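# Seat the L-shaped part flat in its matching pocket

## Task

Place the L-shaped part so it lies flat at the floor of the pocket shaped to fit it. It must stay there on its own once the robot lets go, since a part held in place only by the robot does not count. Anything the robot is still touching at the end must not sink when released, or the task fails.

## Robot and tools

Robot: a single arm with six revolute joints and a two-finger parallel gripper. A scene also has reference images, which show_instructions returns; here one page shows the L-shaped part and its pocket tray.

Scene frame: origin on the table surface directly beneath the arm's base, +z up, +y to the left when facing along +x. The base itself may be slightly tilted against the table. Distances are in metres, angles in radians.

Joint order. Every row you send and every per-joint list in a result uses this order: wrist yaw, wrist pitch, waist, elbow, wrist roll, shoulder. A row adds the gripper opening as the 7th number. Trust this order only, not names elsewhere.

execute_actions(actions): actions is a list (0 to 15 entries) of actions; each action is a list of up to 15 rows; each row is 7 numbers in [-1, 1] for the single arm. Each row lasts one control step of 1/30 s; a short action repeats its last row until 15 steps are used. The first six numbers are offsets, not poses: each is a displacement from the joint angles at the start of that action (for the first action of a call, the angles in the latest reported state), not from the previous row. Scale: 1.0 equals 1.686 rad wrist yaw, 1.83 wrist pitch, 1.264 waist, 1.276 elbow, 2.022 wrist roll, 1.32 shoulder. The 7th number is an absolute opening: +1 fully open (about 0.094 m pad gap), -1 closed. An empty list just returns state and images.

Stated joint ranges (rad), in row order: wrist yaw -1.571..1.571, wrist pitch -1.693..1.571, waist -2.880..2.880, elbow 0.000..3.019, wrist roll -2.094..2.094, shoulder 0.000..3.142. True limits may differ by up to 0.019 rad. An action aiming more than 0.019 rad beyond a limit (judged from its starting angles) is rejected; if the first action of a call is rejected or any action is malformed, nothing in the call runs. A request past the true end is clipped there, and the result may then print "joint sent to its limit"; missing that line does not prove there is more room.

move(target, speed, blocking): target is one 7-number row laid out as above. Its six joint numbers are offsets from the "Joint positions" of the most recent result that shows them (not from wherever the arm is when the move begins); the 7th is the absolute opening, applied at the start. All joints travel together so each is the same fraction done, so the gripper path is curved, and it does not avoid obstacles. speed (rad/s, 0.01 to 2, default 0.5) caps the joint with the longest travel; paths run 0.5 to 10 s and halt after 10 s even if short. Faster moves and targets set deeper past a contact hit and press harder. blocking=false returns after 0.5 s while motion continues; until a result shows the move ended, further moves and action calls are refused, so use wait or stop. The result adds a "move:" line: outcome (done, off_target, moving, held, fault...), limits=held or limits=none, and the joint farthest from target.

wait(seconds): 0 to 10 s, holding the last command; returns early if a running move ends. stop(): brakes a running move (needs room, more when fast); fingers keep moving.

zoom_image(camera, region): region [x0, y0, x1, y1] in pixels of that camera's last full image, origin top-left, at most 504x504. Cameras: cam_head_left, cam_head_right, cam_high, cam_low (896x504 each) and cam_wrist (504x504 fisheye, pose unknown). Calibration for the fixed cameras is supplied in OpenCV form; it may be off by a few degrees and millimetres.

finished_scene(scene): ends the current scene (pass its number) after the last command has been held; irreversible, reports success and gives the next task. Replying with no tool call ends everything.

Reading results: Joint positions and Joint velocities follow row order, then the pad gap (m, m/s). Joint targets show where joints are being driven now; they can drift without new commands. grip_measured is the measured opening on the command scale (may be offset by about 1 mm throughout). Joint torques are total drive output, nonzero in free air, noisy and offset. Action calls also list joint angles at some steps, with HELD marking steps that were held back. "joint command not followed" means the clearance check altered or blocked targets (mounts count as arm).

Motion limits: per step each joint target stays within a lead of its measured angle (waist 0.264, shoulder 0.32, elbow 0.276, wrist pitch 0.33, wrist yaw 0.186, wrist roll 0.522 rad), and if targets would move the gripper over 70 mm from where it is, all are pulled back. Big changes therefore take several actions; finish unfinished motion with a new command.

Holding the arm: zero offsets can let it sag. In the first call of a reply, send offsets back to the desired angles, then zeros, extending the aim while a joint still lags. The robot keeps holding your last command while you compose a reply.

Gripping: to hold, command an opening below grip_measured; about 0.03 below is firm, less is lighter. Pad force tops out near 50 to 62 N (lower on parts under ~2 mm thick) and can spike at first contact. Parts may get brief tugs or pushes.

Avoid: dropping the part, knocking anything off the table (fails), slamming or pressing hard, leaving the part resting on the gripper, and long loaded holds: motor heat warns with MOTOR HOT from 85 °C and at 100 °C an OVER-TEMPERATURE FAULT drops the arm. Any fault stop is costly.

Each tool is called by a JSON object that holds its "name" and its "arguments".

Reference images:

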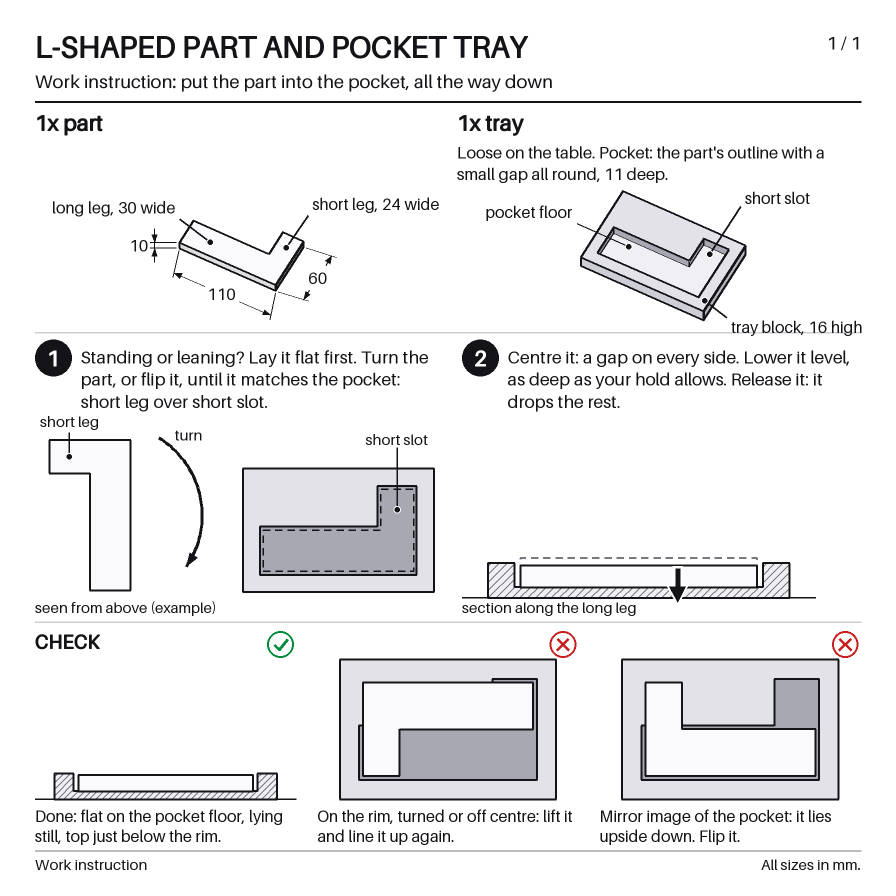

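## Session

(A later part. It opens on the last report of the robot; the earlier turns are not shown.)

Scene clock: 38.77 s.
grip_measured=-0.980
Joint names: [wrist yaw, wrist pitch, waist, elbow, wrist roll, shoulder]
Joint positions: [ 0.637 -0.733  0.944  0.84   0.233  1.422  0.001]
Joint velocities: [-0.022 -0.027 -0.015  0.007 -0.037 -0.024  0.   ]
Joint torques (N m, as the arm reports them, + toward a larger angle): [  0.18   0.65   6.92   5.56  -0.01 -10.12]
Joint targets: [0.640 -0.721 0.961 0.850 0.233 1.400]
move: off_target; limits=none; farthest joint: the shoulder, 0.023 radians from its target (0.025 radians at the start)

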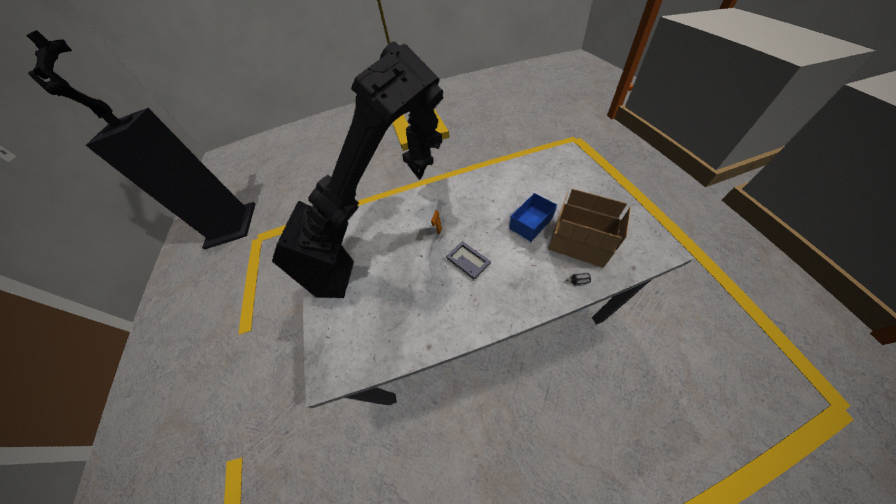

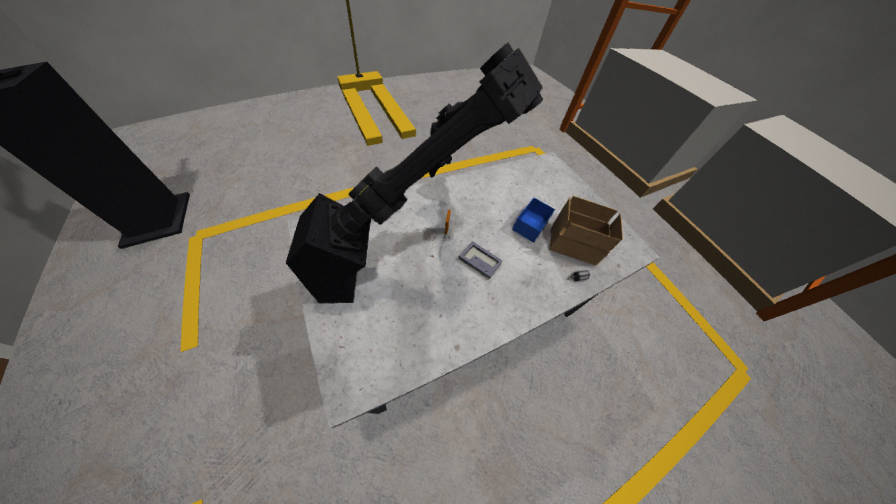

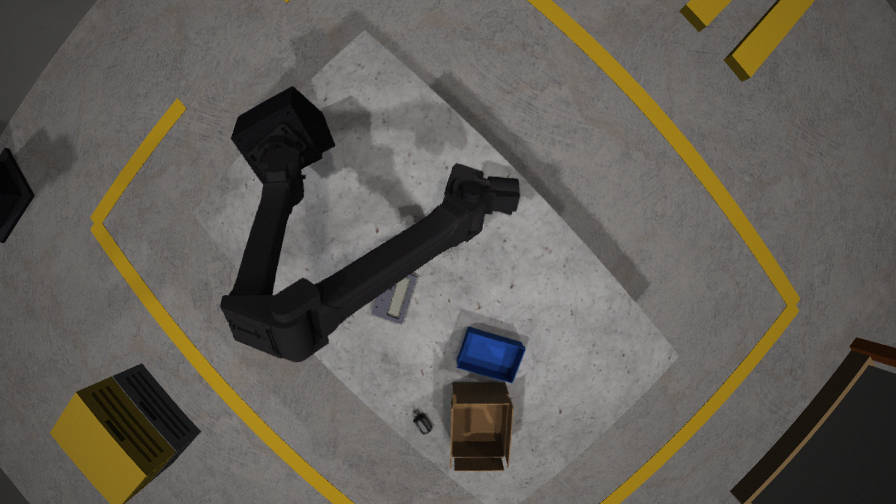

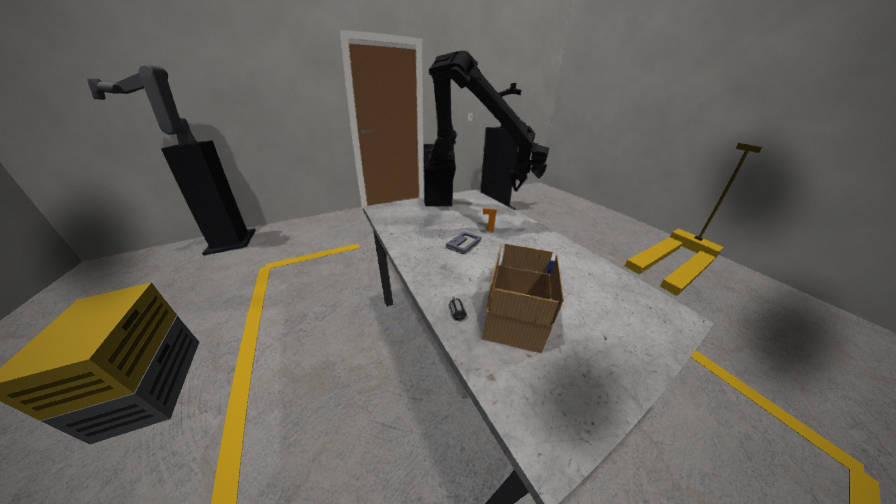

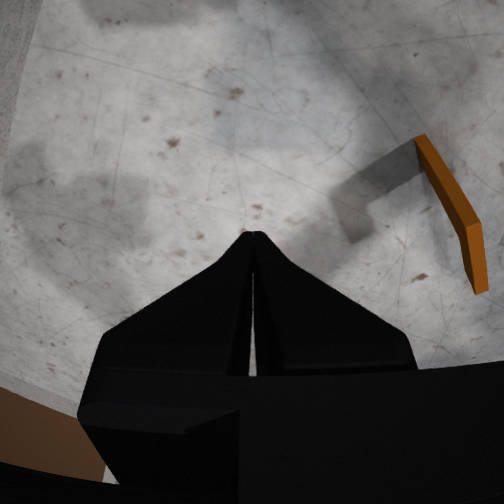

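{"name": "move", "arguments": {"target": [0.002, 0.0066, 0.013, 0.008, 0, -0.168, -1], "speed": 0.4}}

{"name": "zoom_image", "arguments": {"camera": "cam_low", "region": [470, 120, 590, 240]}}

{"name": "zoom_image", "arguments": {"camera": "cam_head_left", "region": [390, 120, 510, 240]}}

{"name": "zoom_image", "arguments": {"camera": "cam_head_right", "region": [410, 120, 530, 240]}}

Scene clock: 41.17 s.
grip_measured=-0.980
Joint names: [wrist yaw, wrist pitch, waist, elbow, wrist roll, shoulder]
Joint positions: [ 0.637 -0.733  0.944  0.838  0.233  1.206  0.001]
Joint velocities: [-0.022  0.007 -0.015  0.007  0.022 -0.015 -0.   ]
Joint torques (N m, as the arm reports them, + toward a larger angle): [ 0.15  0.87  5.73  7.22 -0.02 -7.83]
Joint targets: [0.640 -0.721 0.961 0.850 0.233 1.201]
move: done; limits=none; farthest joint: the waist, 0.016 radians from its target (0.016 radians at the start)

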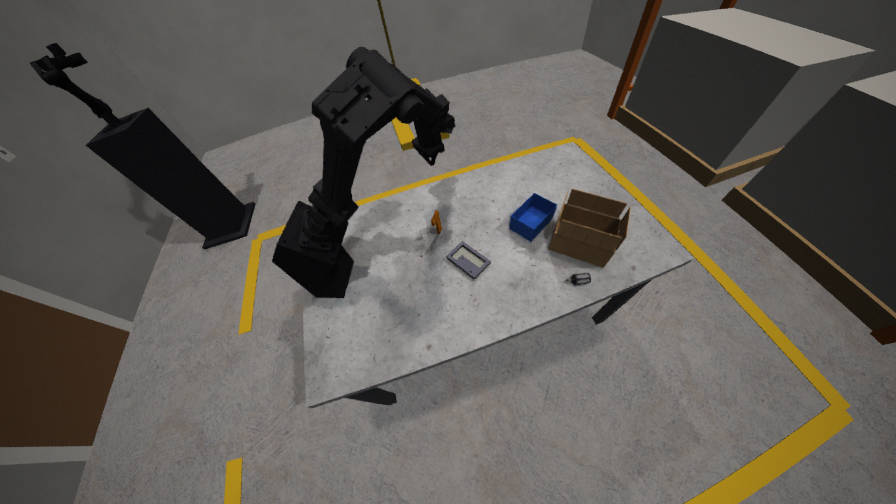

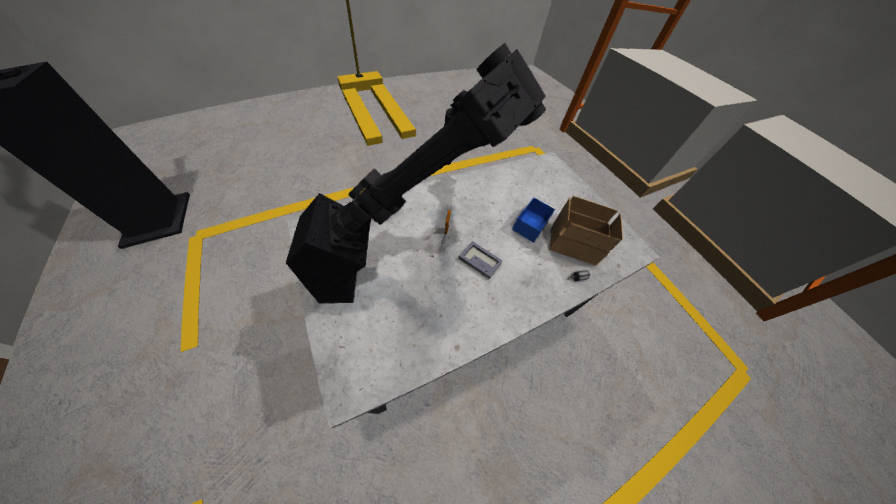

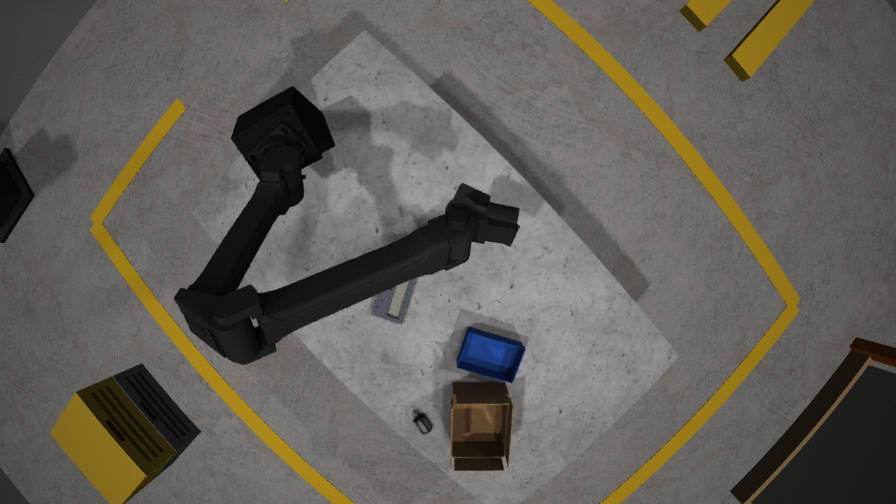

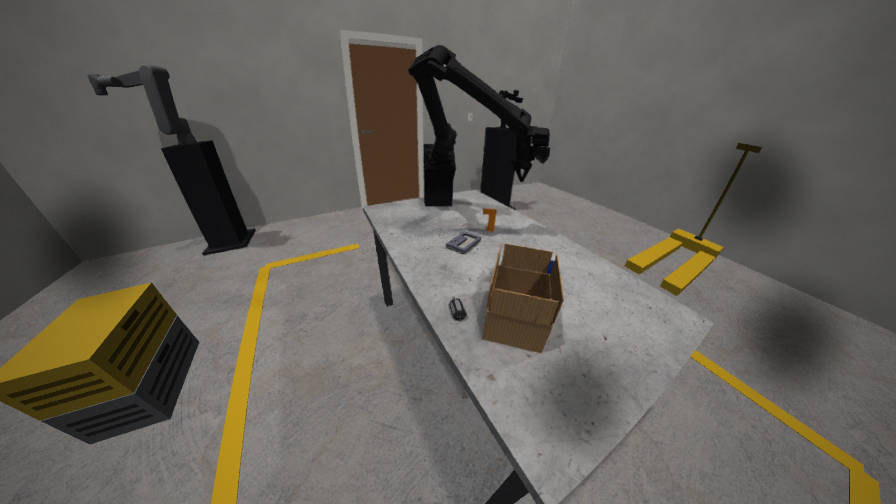

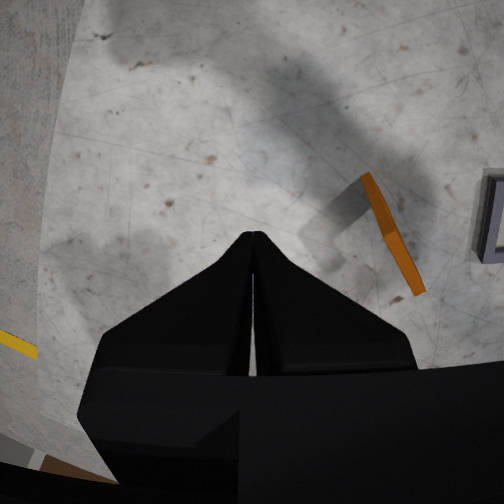

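Region (470, 120, 590, 240) of cam_low's 896x504 image, scaled by 4.200, with more detail than that image has.

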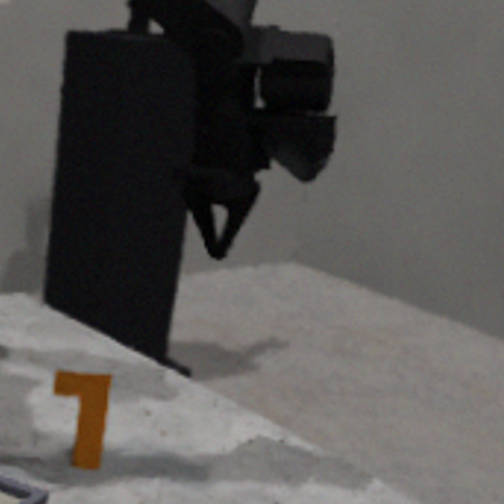

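Region (390, 120, 510, 240) of cam_head_left's 896x504 image, scaled by 4.200, with more detail than that image has.

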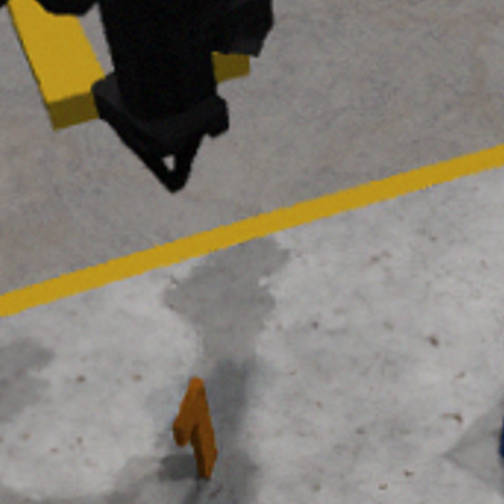

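Region (410, 120, 530, 240) of cam_head_right's 896x504 image, scaled by 4.200, with more detail than that image has.

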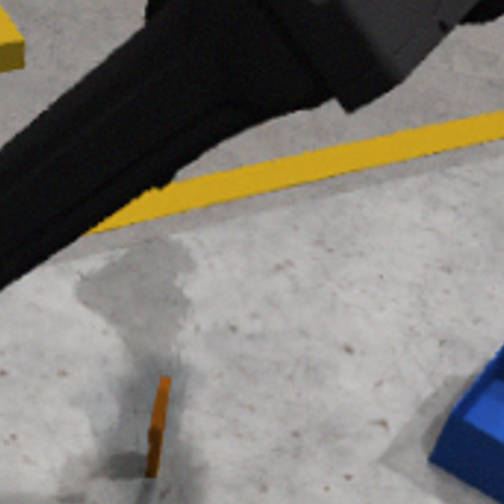

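{"name": "move", "arguments": {"target": [0.002, 0.0066, -0.237, 0.009, 0, -0.004, -1], "speed": 0.4}}

{"name": "zoom_image", "arguments": {"camera": "cam_low", "region": [470, 120, 590, 240]}}

{"name": "zoom_image", "arguments": {"camera": "cam_head_left", "region": [390, 120, 510, 240]}}

{"name": "zoom_image", "arguments": {"camera": "cam_head_right", "region": [410, 120, 530, 240]}}

Scene clock: 43.87 s.
grip_measured=-0.980
Joint names: [wrist yaw, wrist pitch, waist, elbow, wrist roll, shoulder]
Joint positions: [ 0.638 -0.733  0.65   0.838  0.233  1.206  0.001]
Joint velocities: [ 0.037 -0.002 -0.015  0.012  0.037  0.005  0.001]
Joint torques (N m, as the arm reports them, + toward a larger angle): [ 0.23  0.7   3.43  6.38  0.   -9.46]
Joint targets: [0.641 -0.721 0.645 0.850 0.233 1.201]
move: done; limits=none; farthest joint: the wrist pitch, 0.012 radians from its target (0.012 radians at the start)

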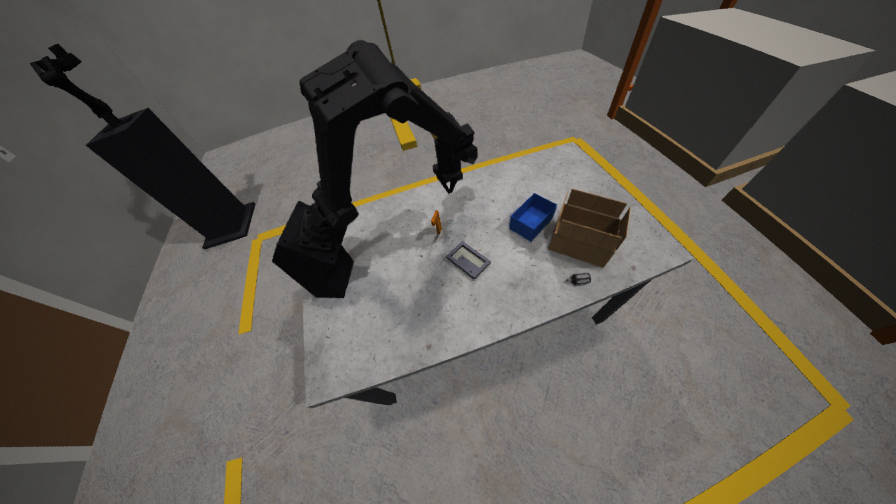

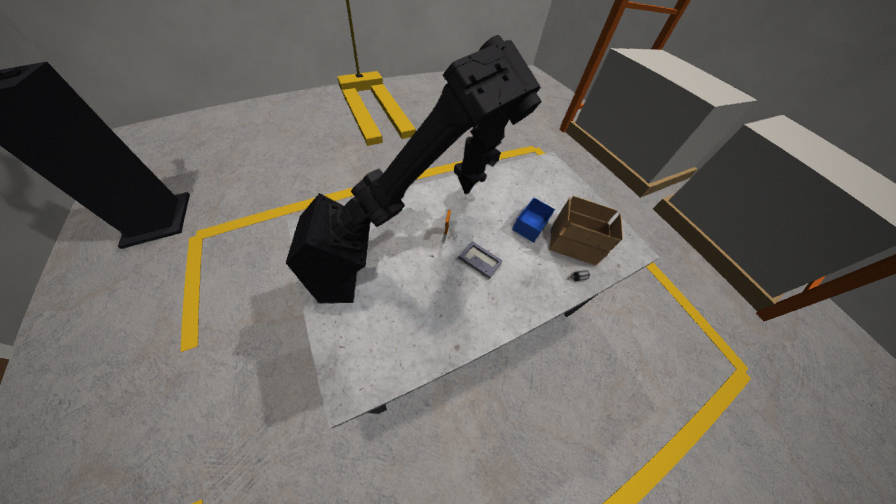

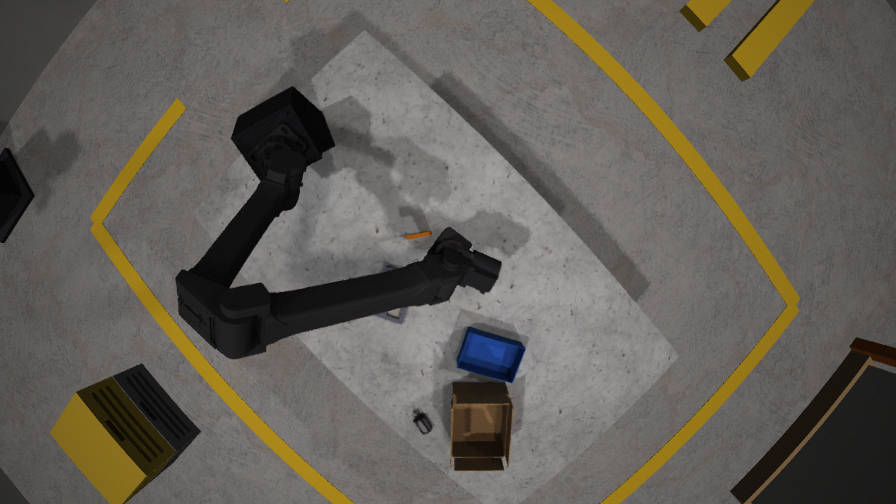

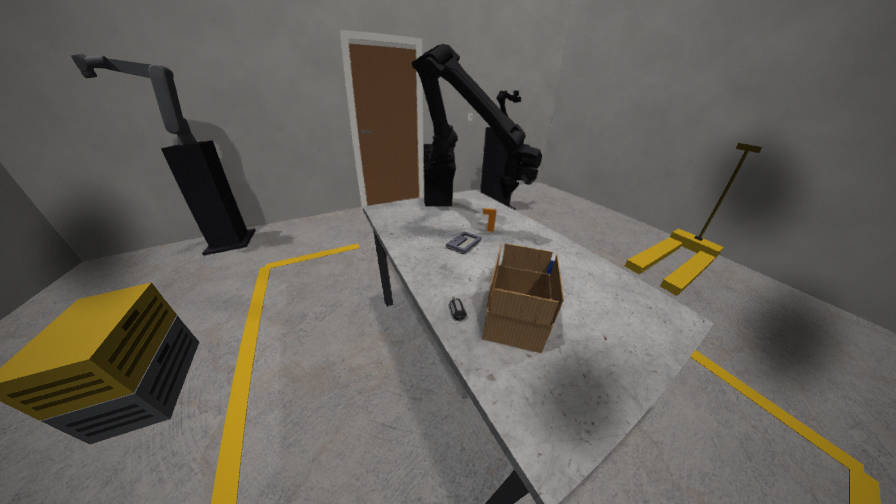

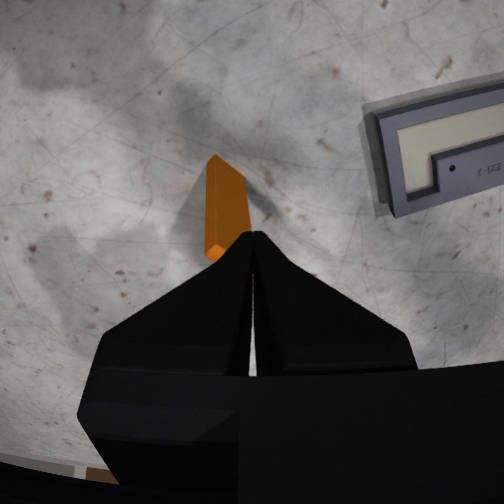

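Region (470, 120, 590, 240) of cam_low's 896x504 image, scaled by 4.200, with more detail than that image has.

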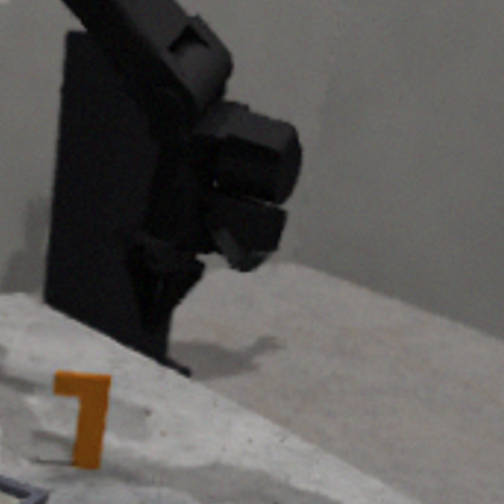

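Region (390, 120, 510, 240) of cam_head_left's 896x504 image, scaled by 4.200, with more detail than that image has.

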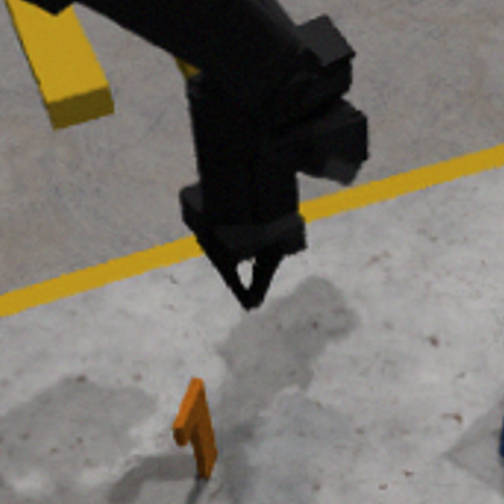

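Region (410, 120, 530, 240) of cam_head_right's 896x504 image, scaled by 4.200, with more detail than that image has.

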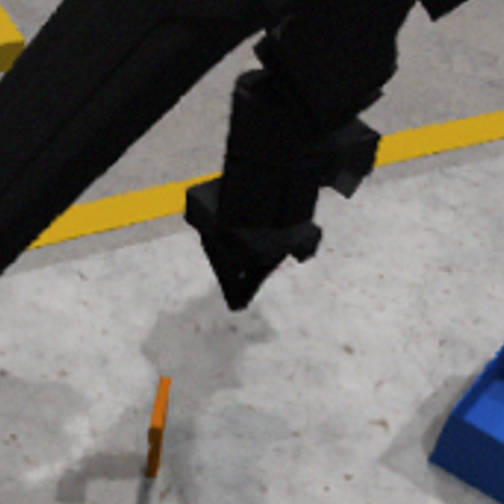

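{"name": "move", "arguments": {"target": [-0.4816, -0.2475, -0.332, 0.221, 0.1963, 0.143, 0.2], "speed": 0.5}}

{"name": "zoom_image", "arguments": {"camera": "cam_low", "region": [440, 140, 560, 260]}}

{"name": "zoom_image", "arguments": {"camera": "cam_head_left", "region": [400, 150, 520, 270]}}

{"name": "zoom_image", "arguments": {"camera": "cam_head_right", "region": [420, 150, 540, 270]}}

{"name": "zoom_image", "arguments": {"camera": "cam_high", "region": [380, 200, 520, 340]}}

Scene clock: 58.23 s.
grip_measured=+0.198
Joint names: [wrist yaw, wrist pitch, waist, elbow, wrist roll, shoulder]
Joint positions: [-0.17  -1.17   0.239  1.093  0.614  1.385  0.056]
Joint velocities: [ 0.066  0.007 -0.015 -0.022 -0.007 -0.015  0.   ]
Joint torques (N m, as the arm reports them, + toward a larger angle): [ -0.44  -1.21   2.24   6.79   0.16 -12.03]
Joint targets: [-0.174 -1.186 0.231 1.120 0.630 1.395]
move: off_target; limits=none; farthest joint: the elbow, 0.027 radians from its target (0.282 radians at the start)

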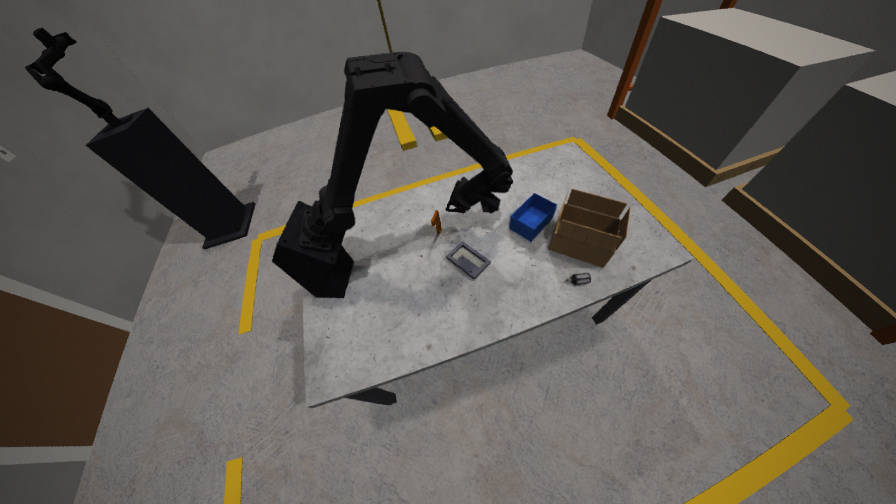

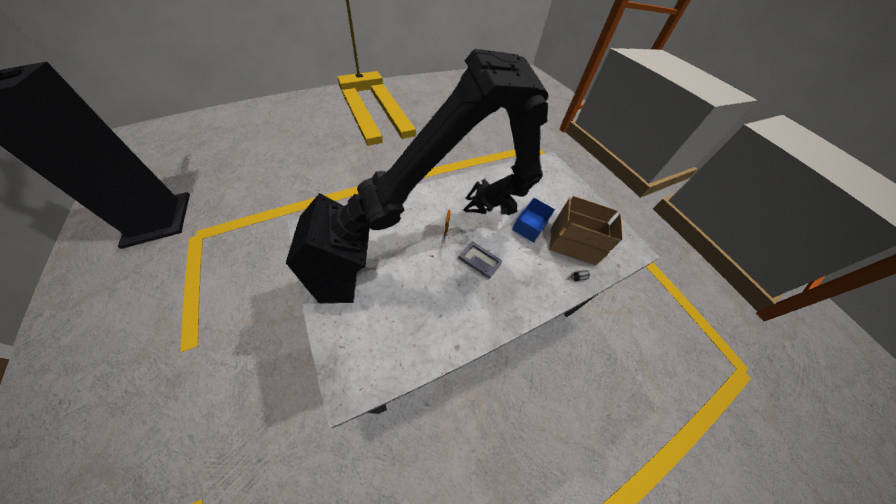

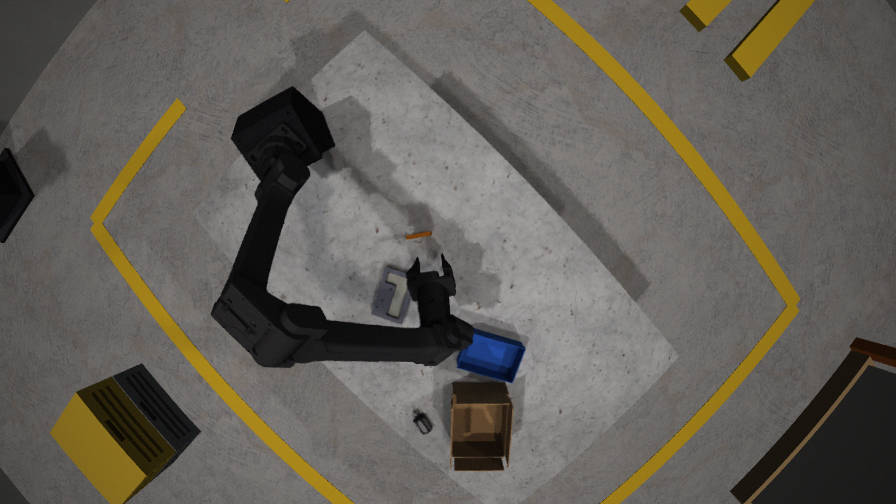

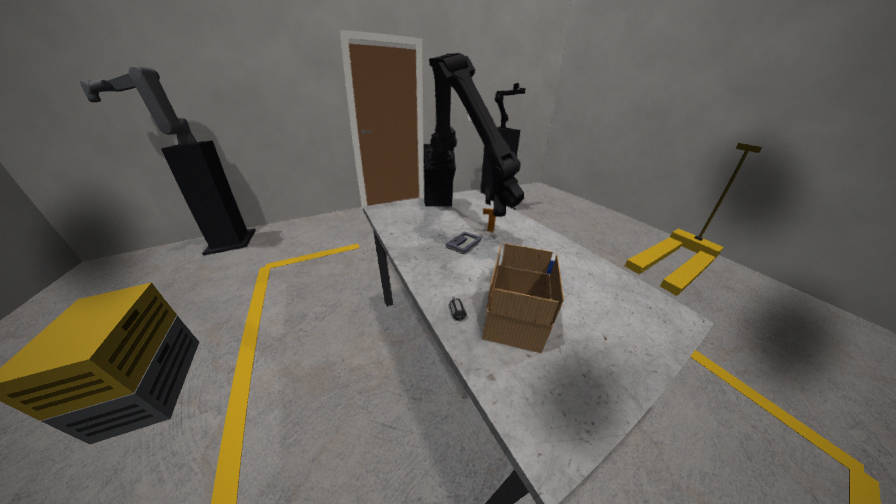

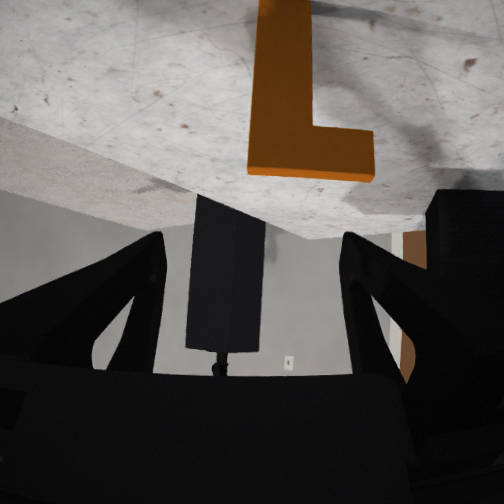

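Region (440, 140, 560, 260) of cam_low's 896x504 image, scaled by 4.200, with more detail than that image has.

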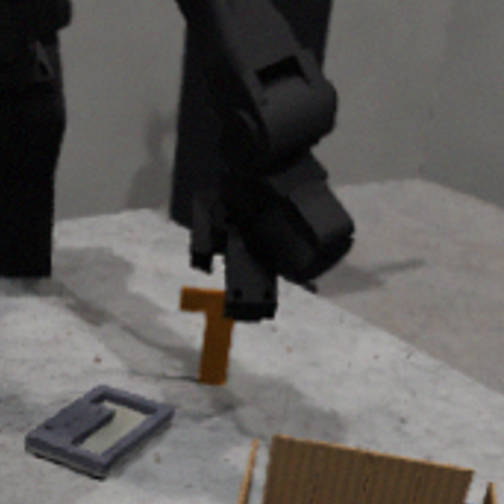

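Region (400, 150, 520, 270) of cam_head_left's 896x504 image, scaled by 4.200, with more detail than that image has.

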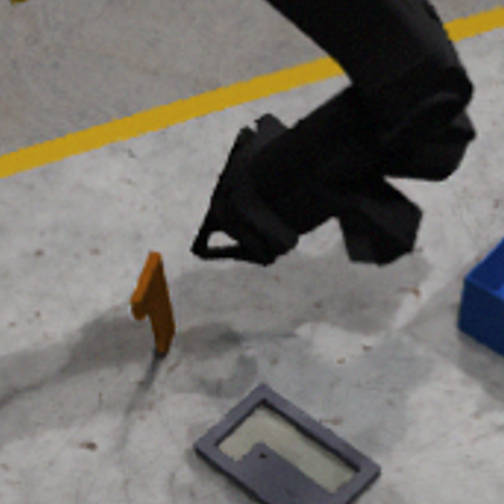

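Region (420, 150, 540, 270) of cam_head_right's 896x504 image, scaled by 4.200, with more detail than that image has.

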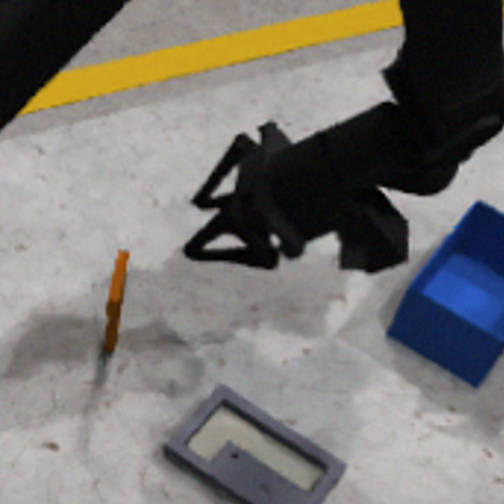

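Region (380, 200, 520, 340) of cam_high's 896x504 image, scaled by 3.600, with more detail than that image has.

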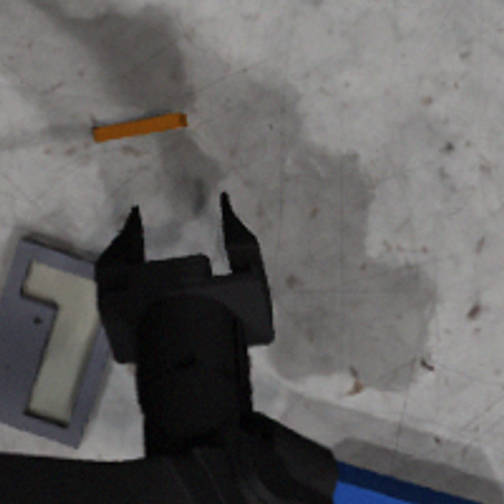

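{"name": "move", "arguments": {"target": [-0.006, 0.035, -0.041, 0.059, -0.022, 0.117, 0.2], "speed": 0.2}}

{"name": "zoom_image", "arguments": {"camera": "cam_head_left", "region": [400, 170, 500, 270]}}

{"name": "zoom_image", "arguments": {"camera": "cam_head_right", "region": [420, 170, 520, 270]}}

{"name": "zoom_image", "arguments": {"camera": "cam_high", "region": [380, 210, 480, 310]}}

Scene clock: 63.30 s.
grip_measured=+0.198
Joint names: [wrist yaw, wrist pitch, waist, elbow, wrist roll, shoulder]
Joint positions: [-0.176 -1.116  0.199  1.146  0.586  1.534  0.056]
Joint velocities: [-0.081  0.007 -0.015  0.012 -0.007 -0.005 -0.001]
Joint torques (N m, as the arm reports them, + toward a larger angle): [ -0.42  -0.3    2.15   5.44  -0.18 -13.18]
Joint targets: [-0.180 -1.106 0.187 1.168 0.570 1.540]
move: off_target; limits=none; farthest joint: the elbow, 0.023 radians from its target (0.075 radians at the start)

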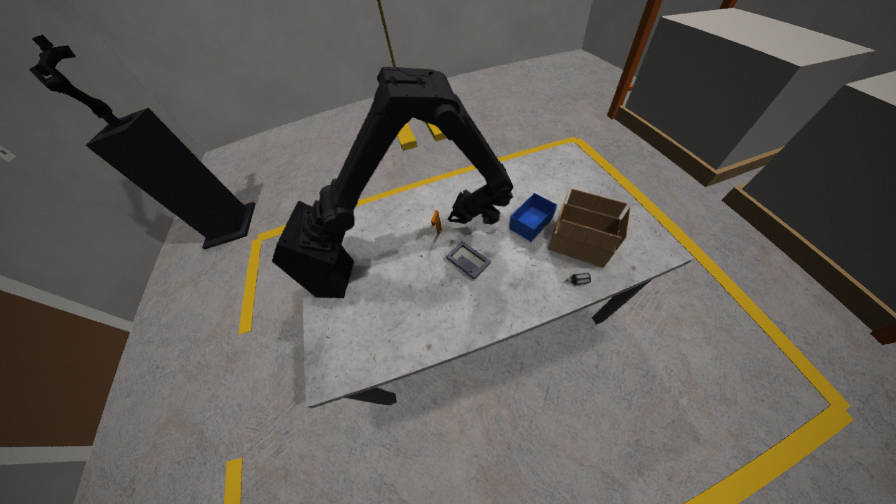

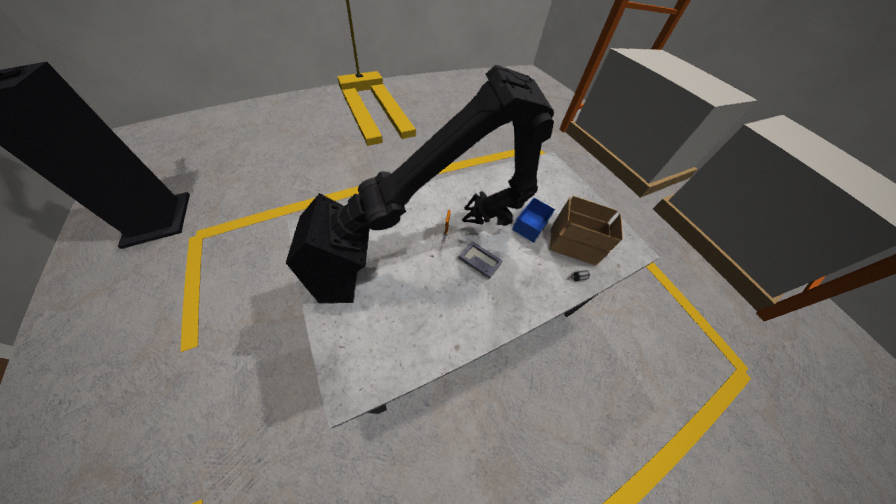

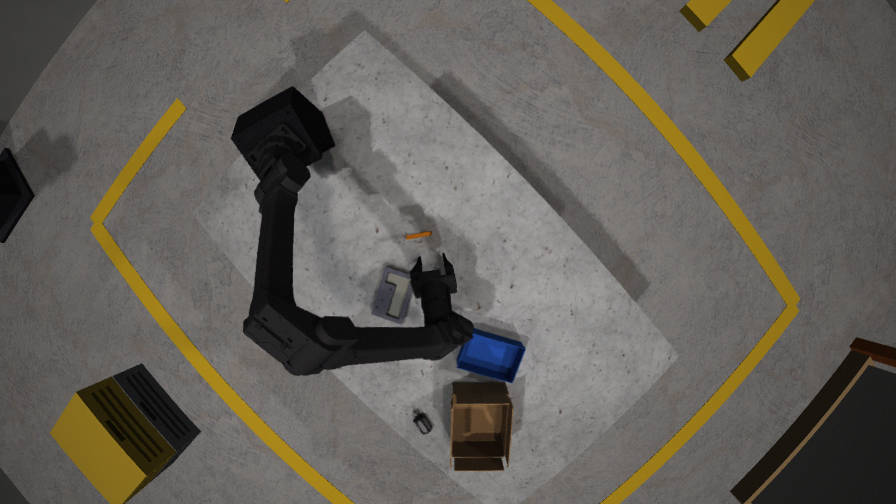

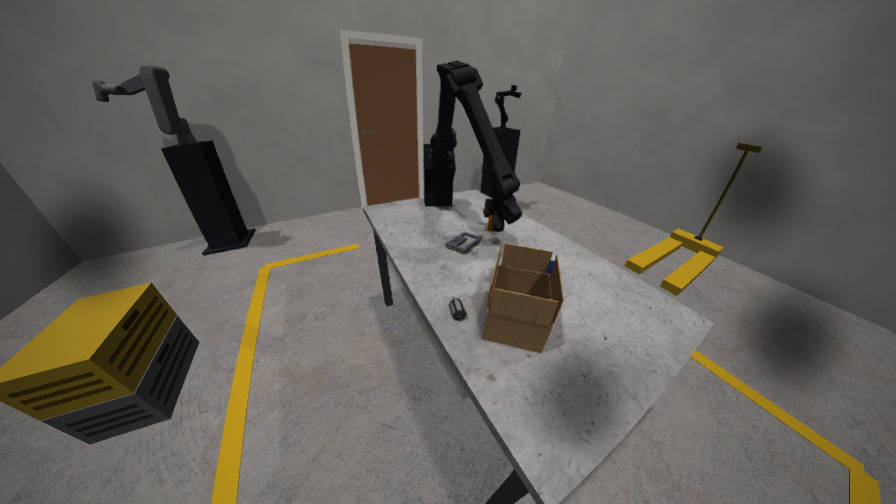

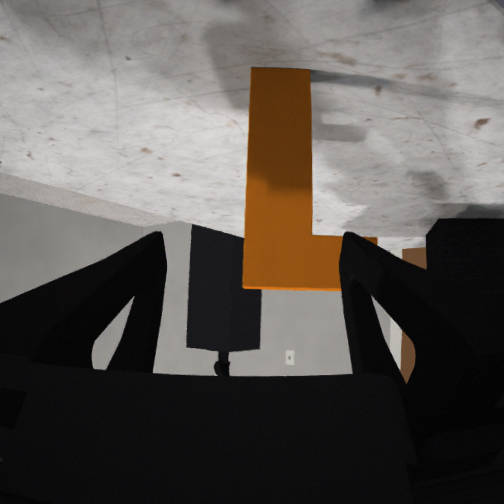

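Region (400, 170, 500, 270) of cam_head_left's 896x504 image, scaled by 5.040, with more detail than that image has.

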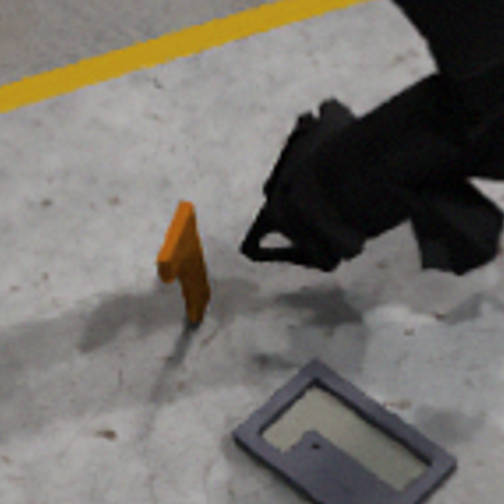

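Region (420, 170, 520, 270) of cam_head_right's 896x504 image, scaled by 5.040, with more detail than that image has.

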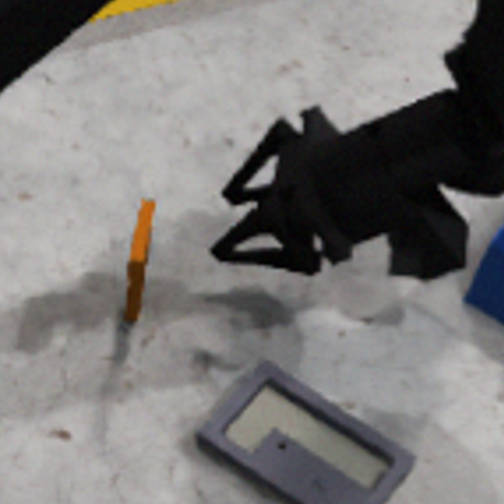

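Region (380, 210, 480, 310) of cam_high's 896x504 image, scaled by 5.040, with more detail than that image has.

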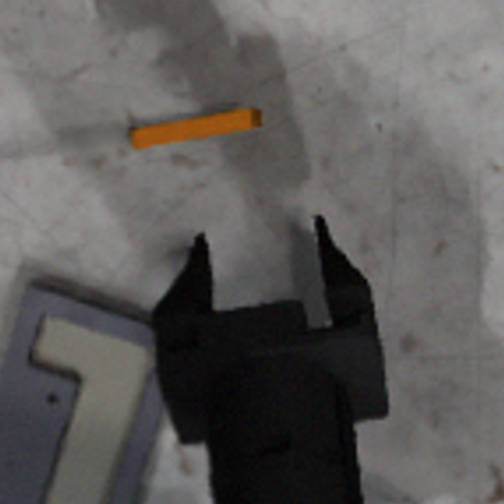

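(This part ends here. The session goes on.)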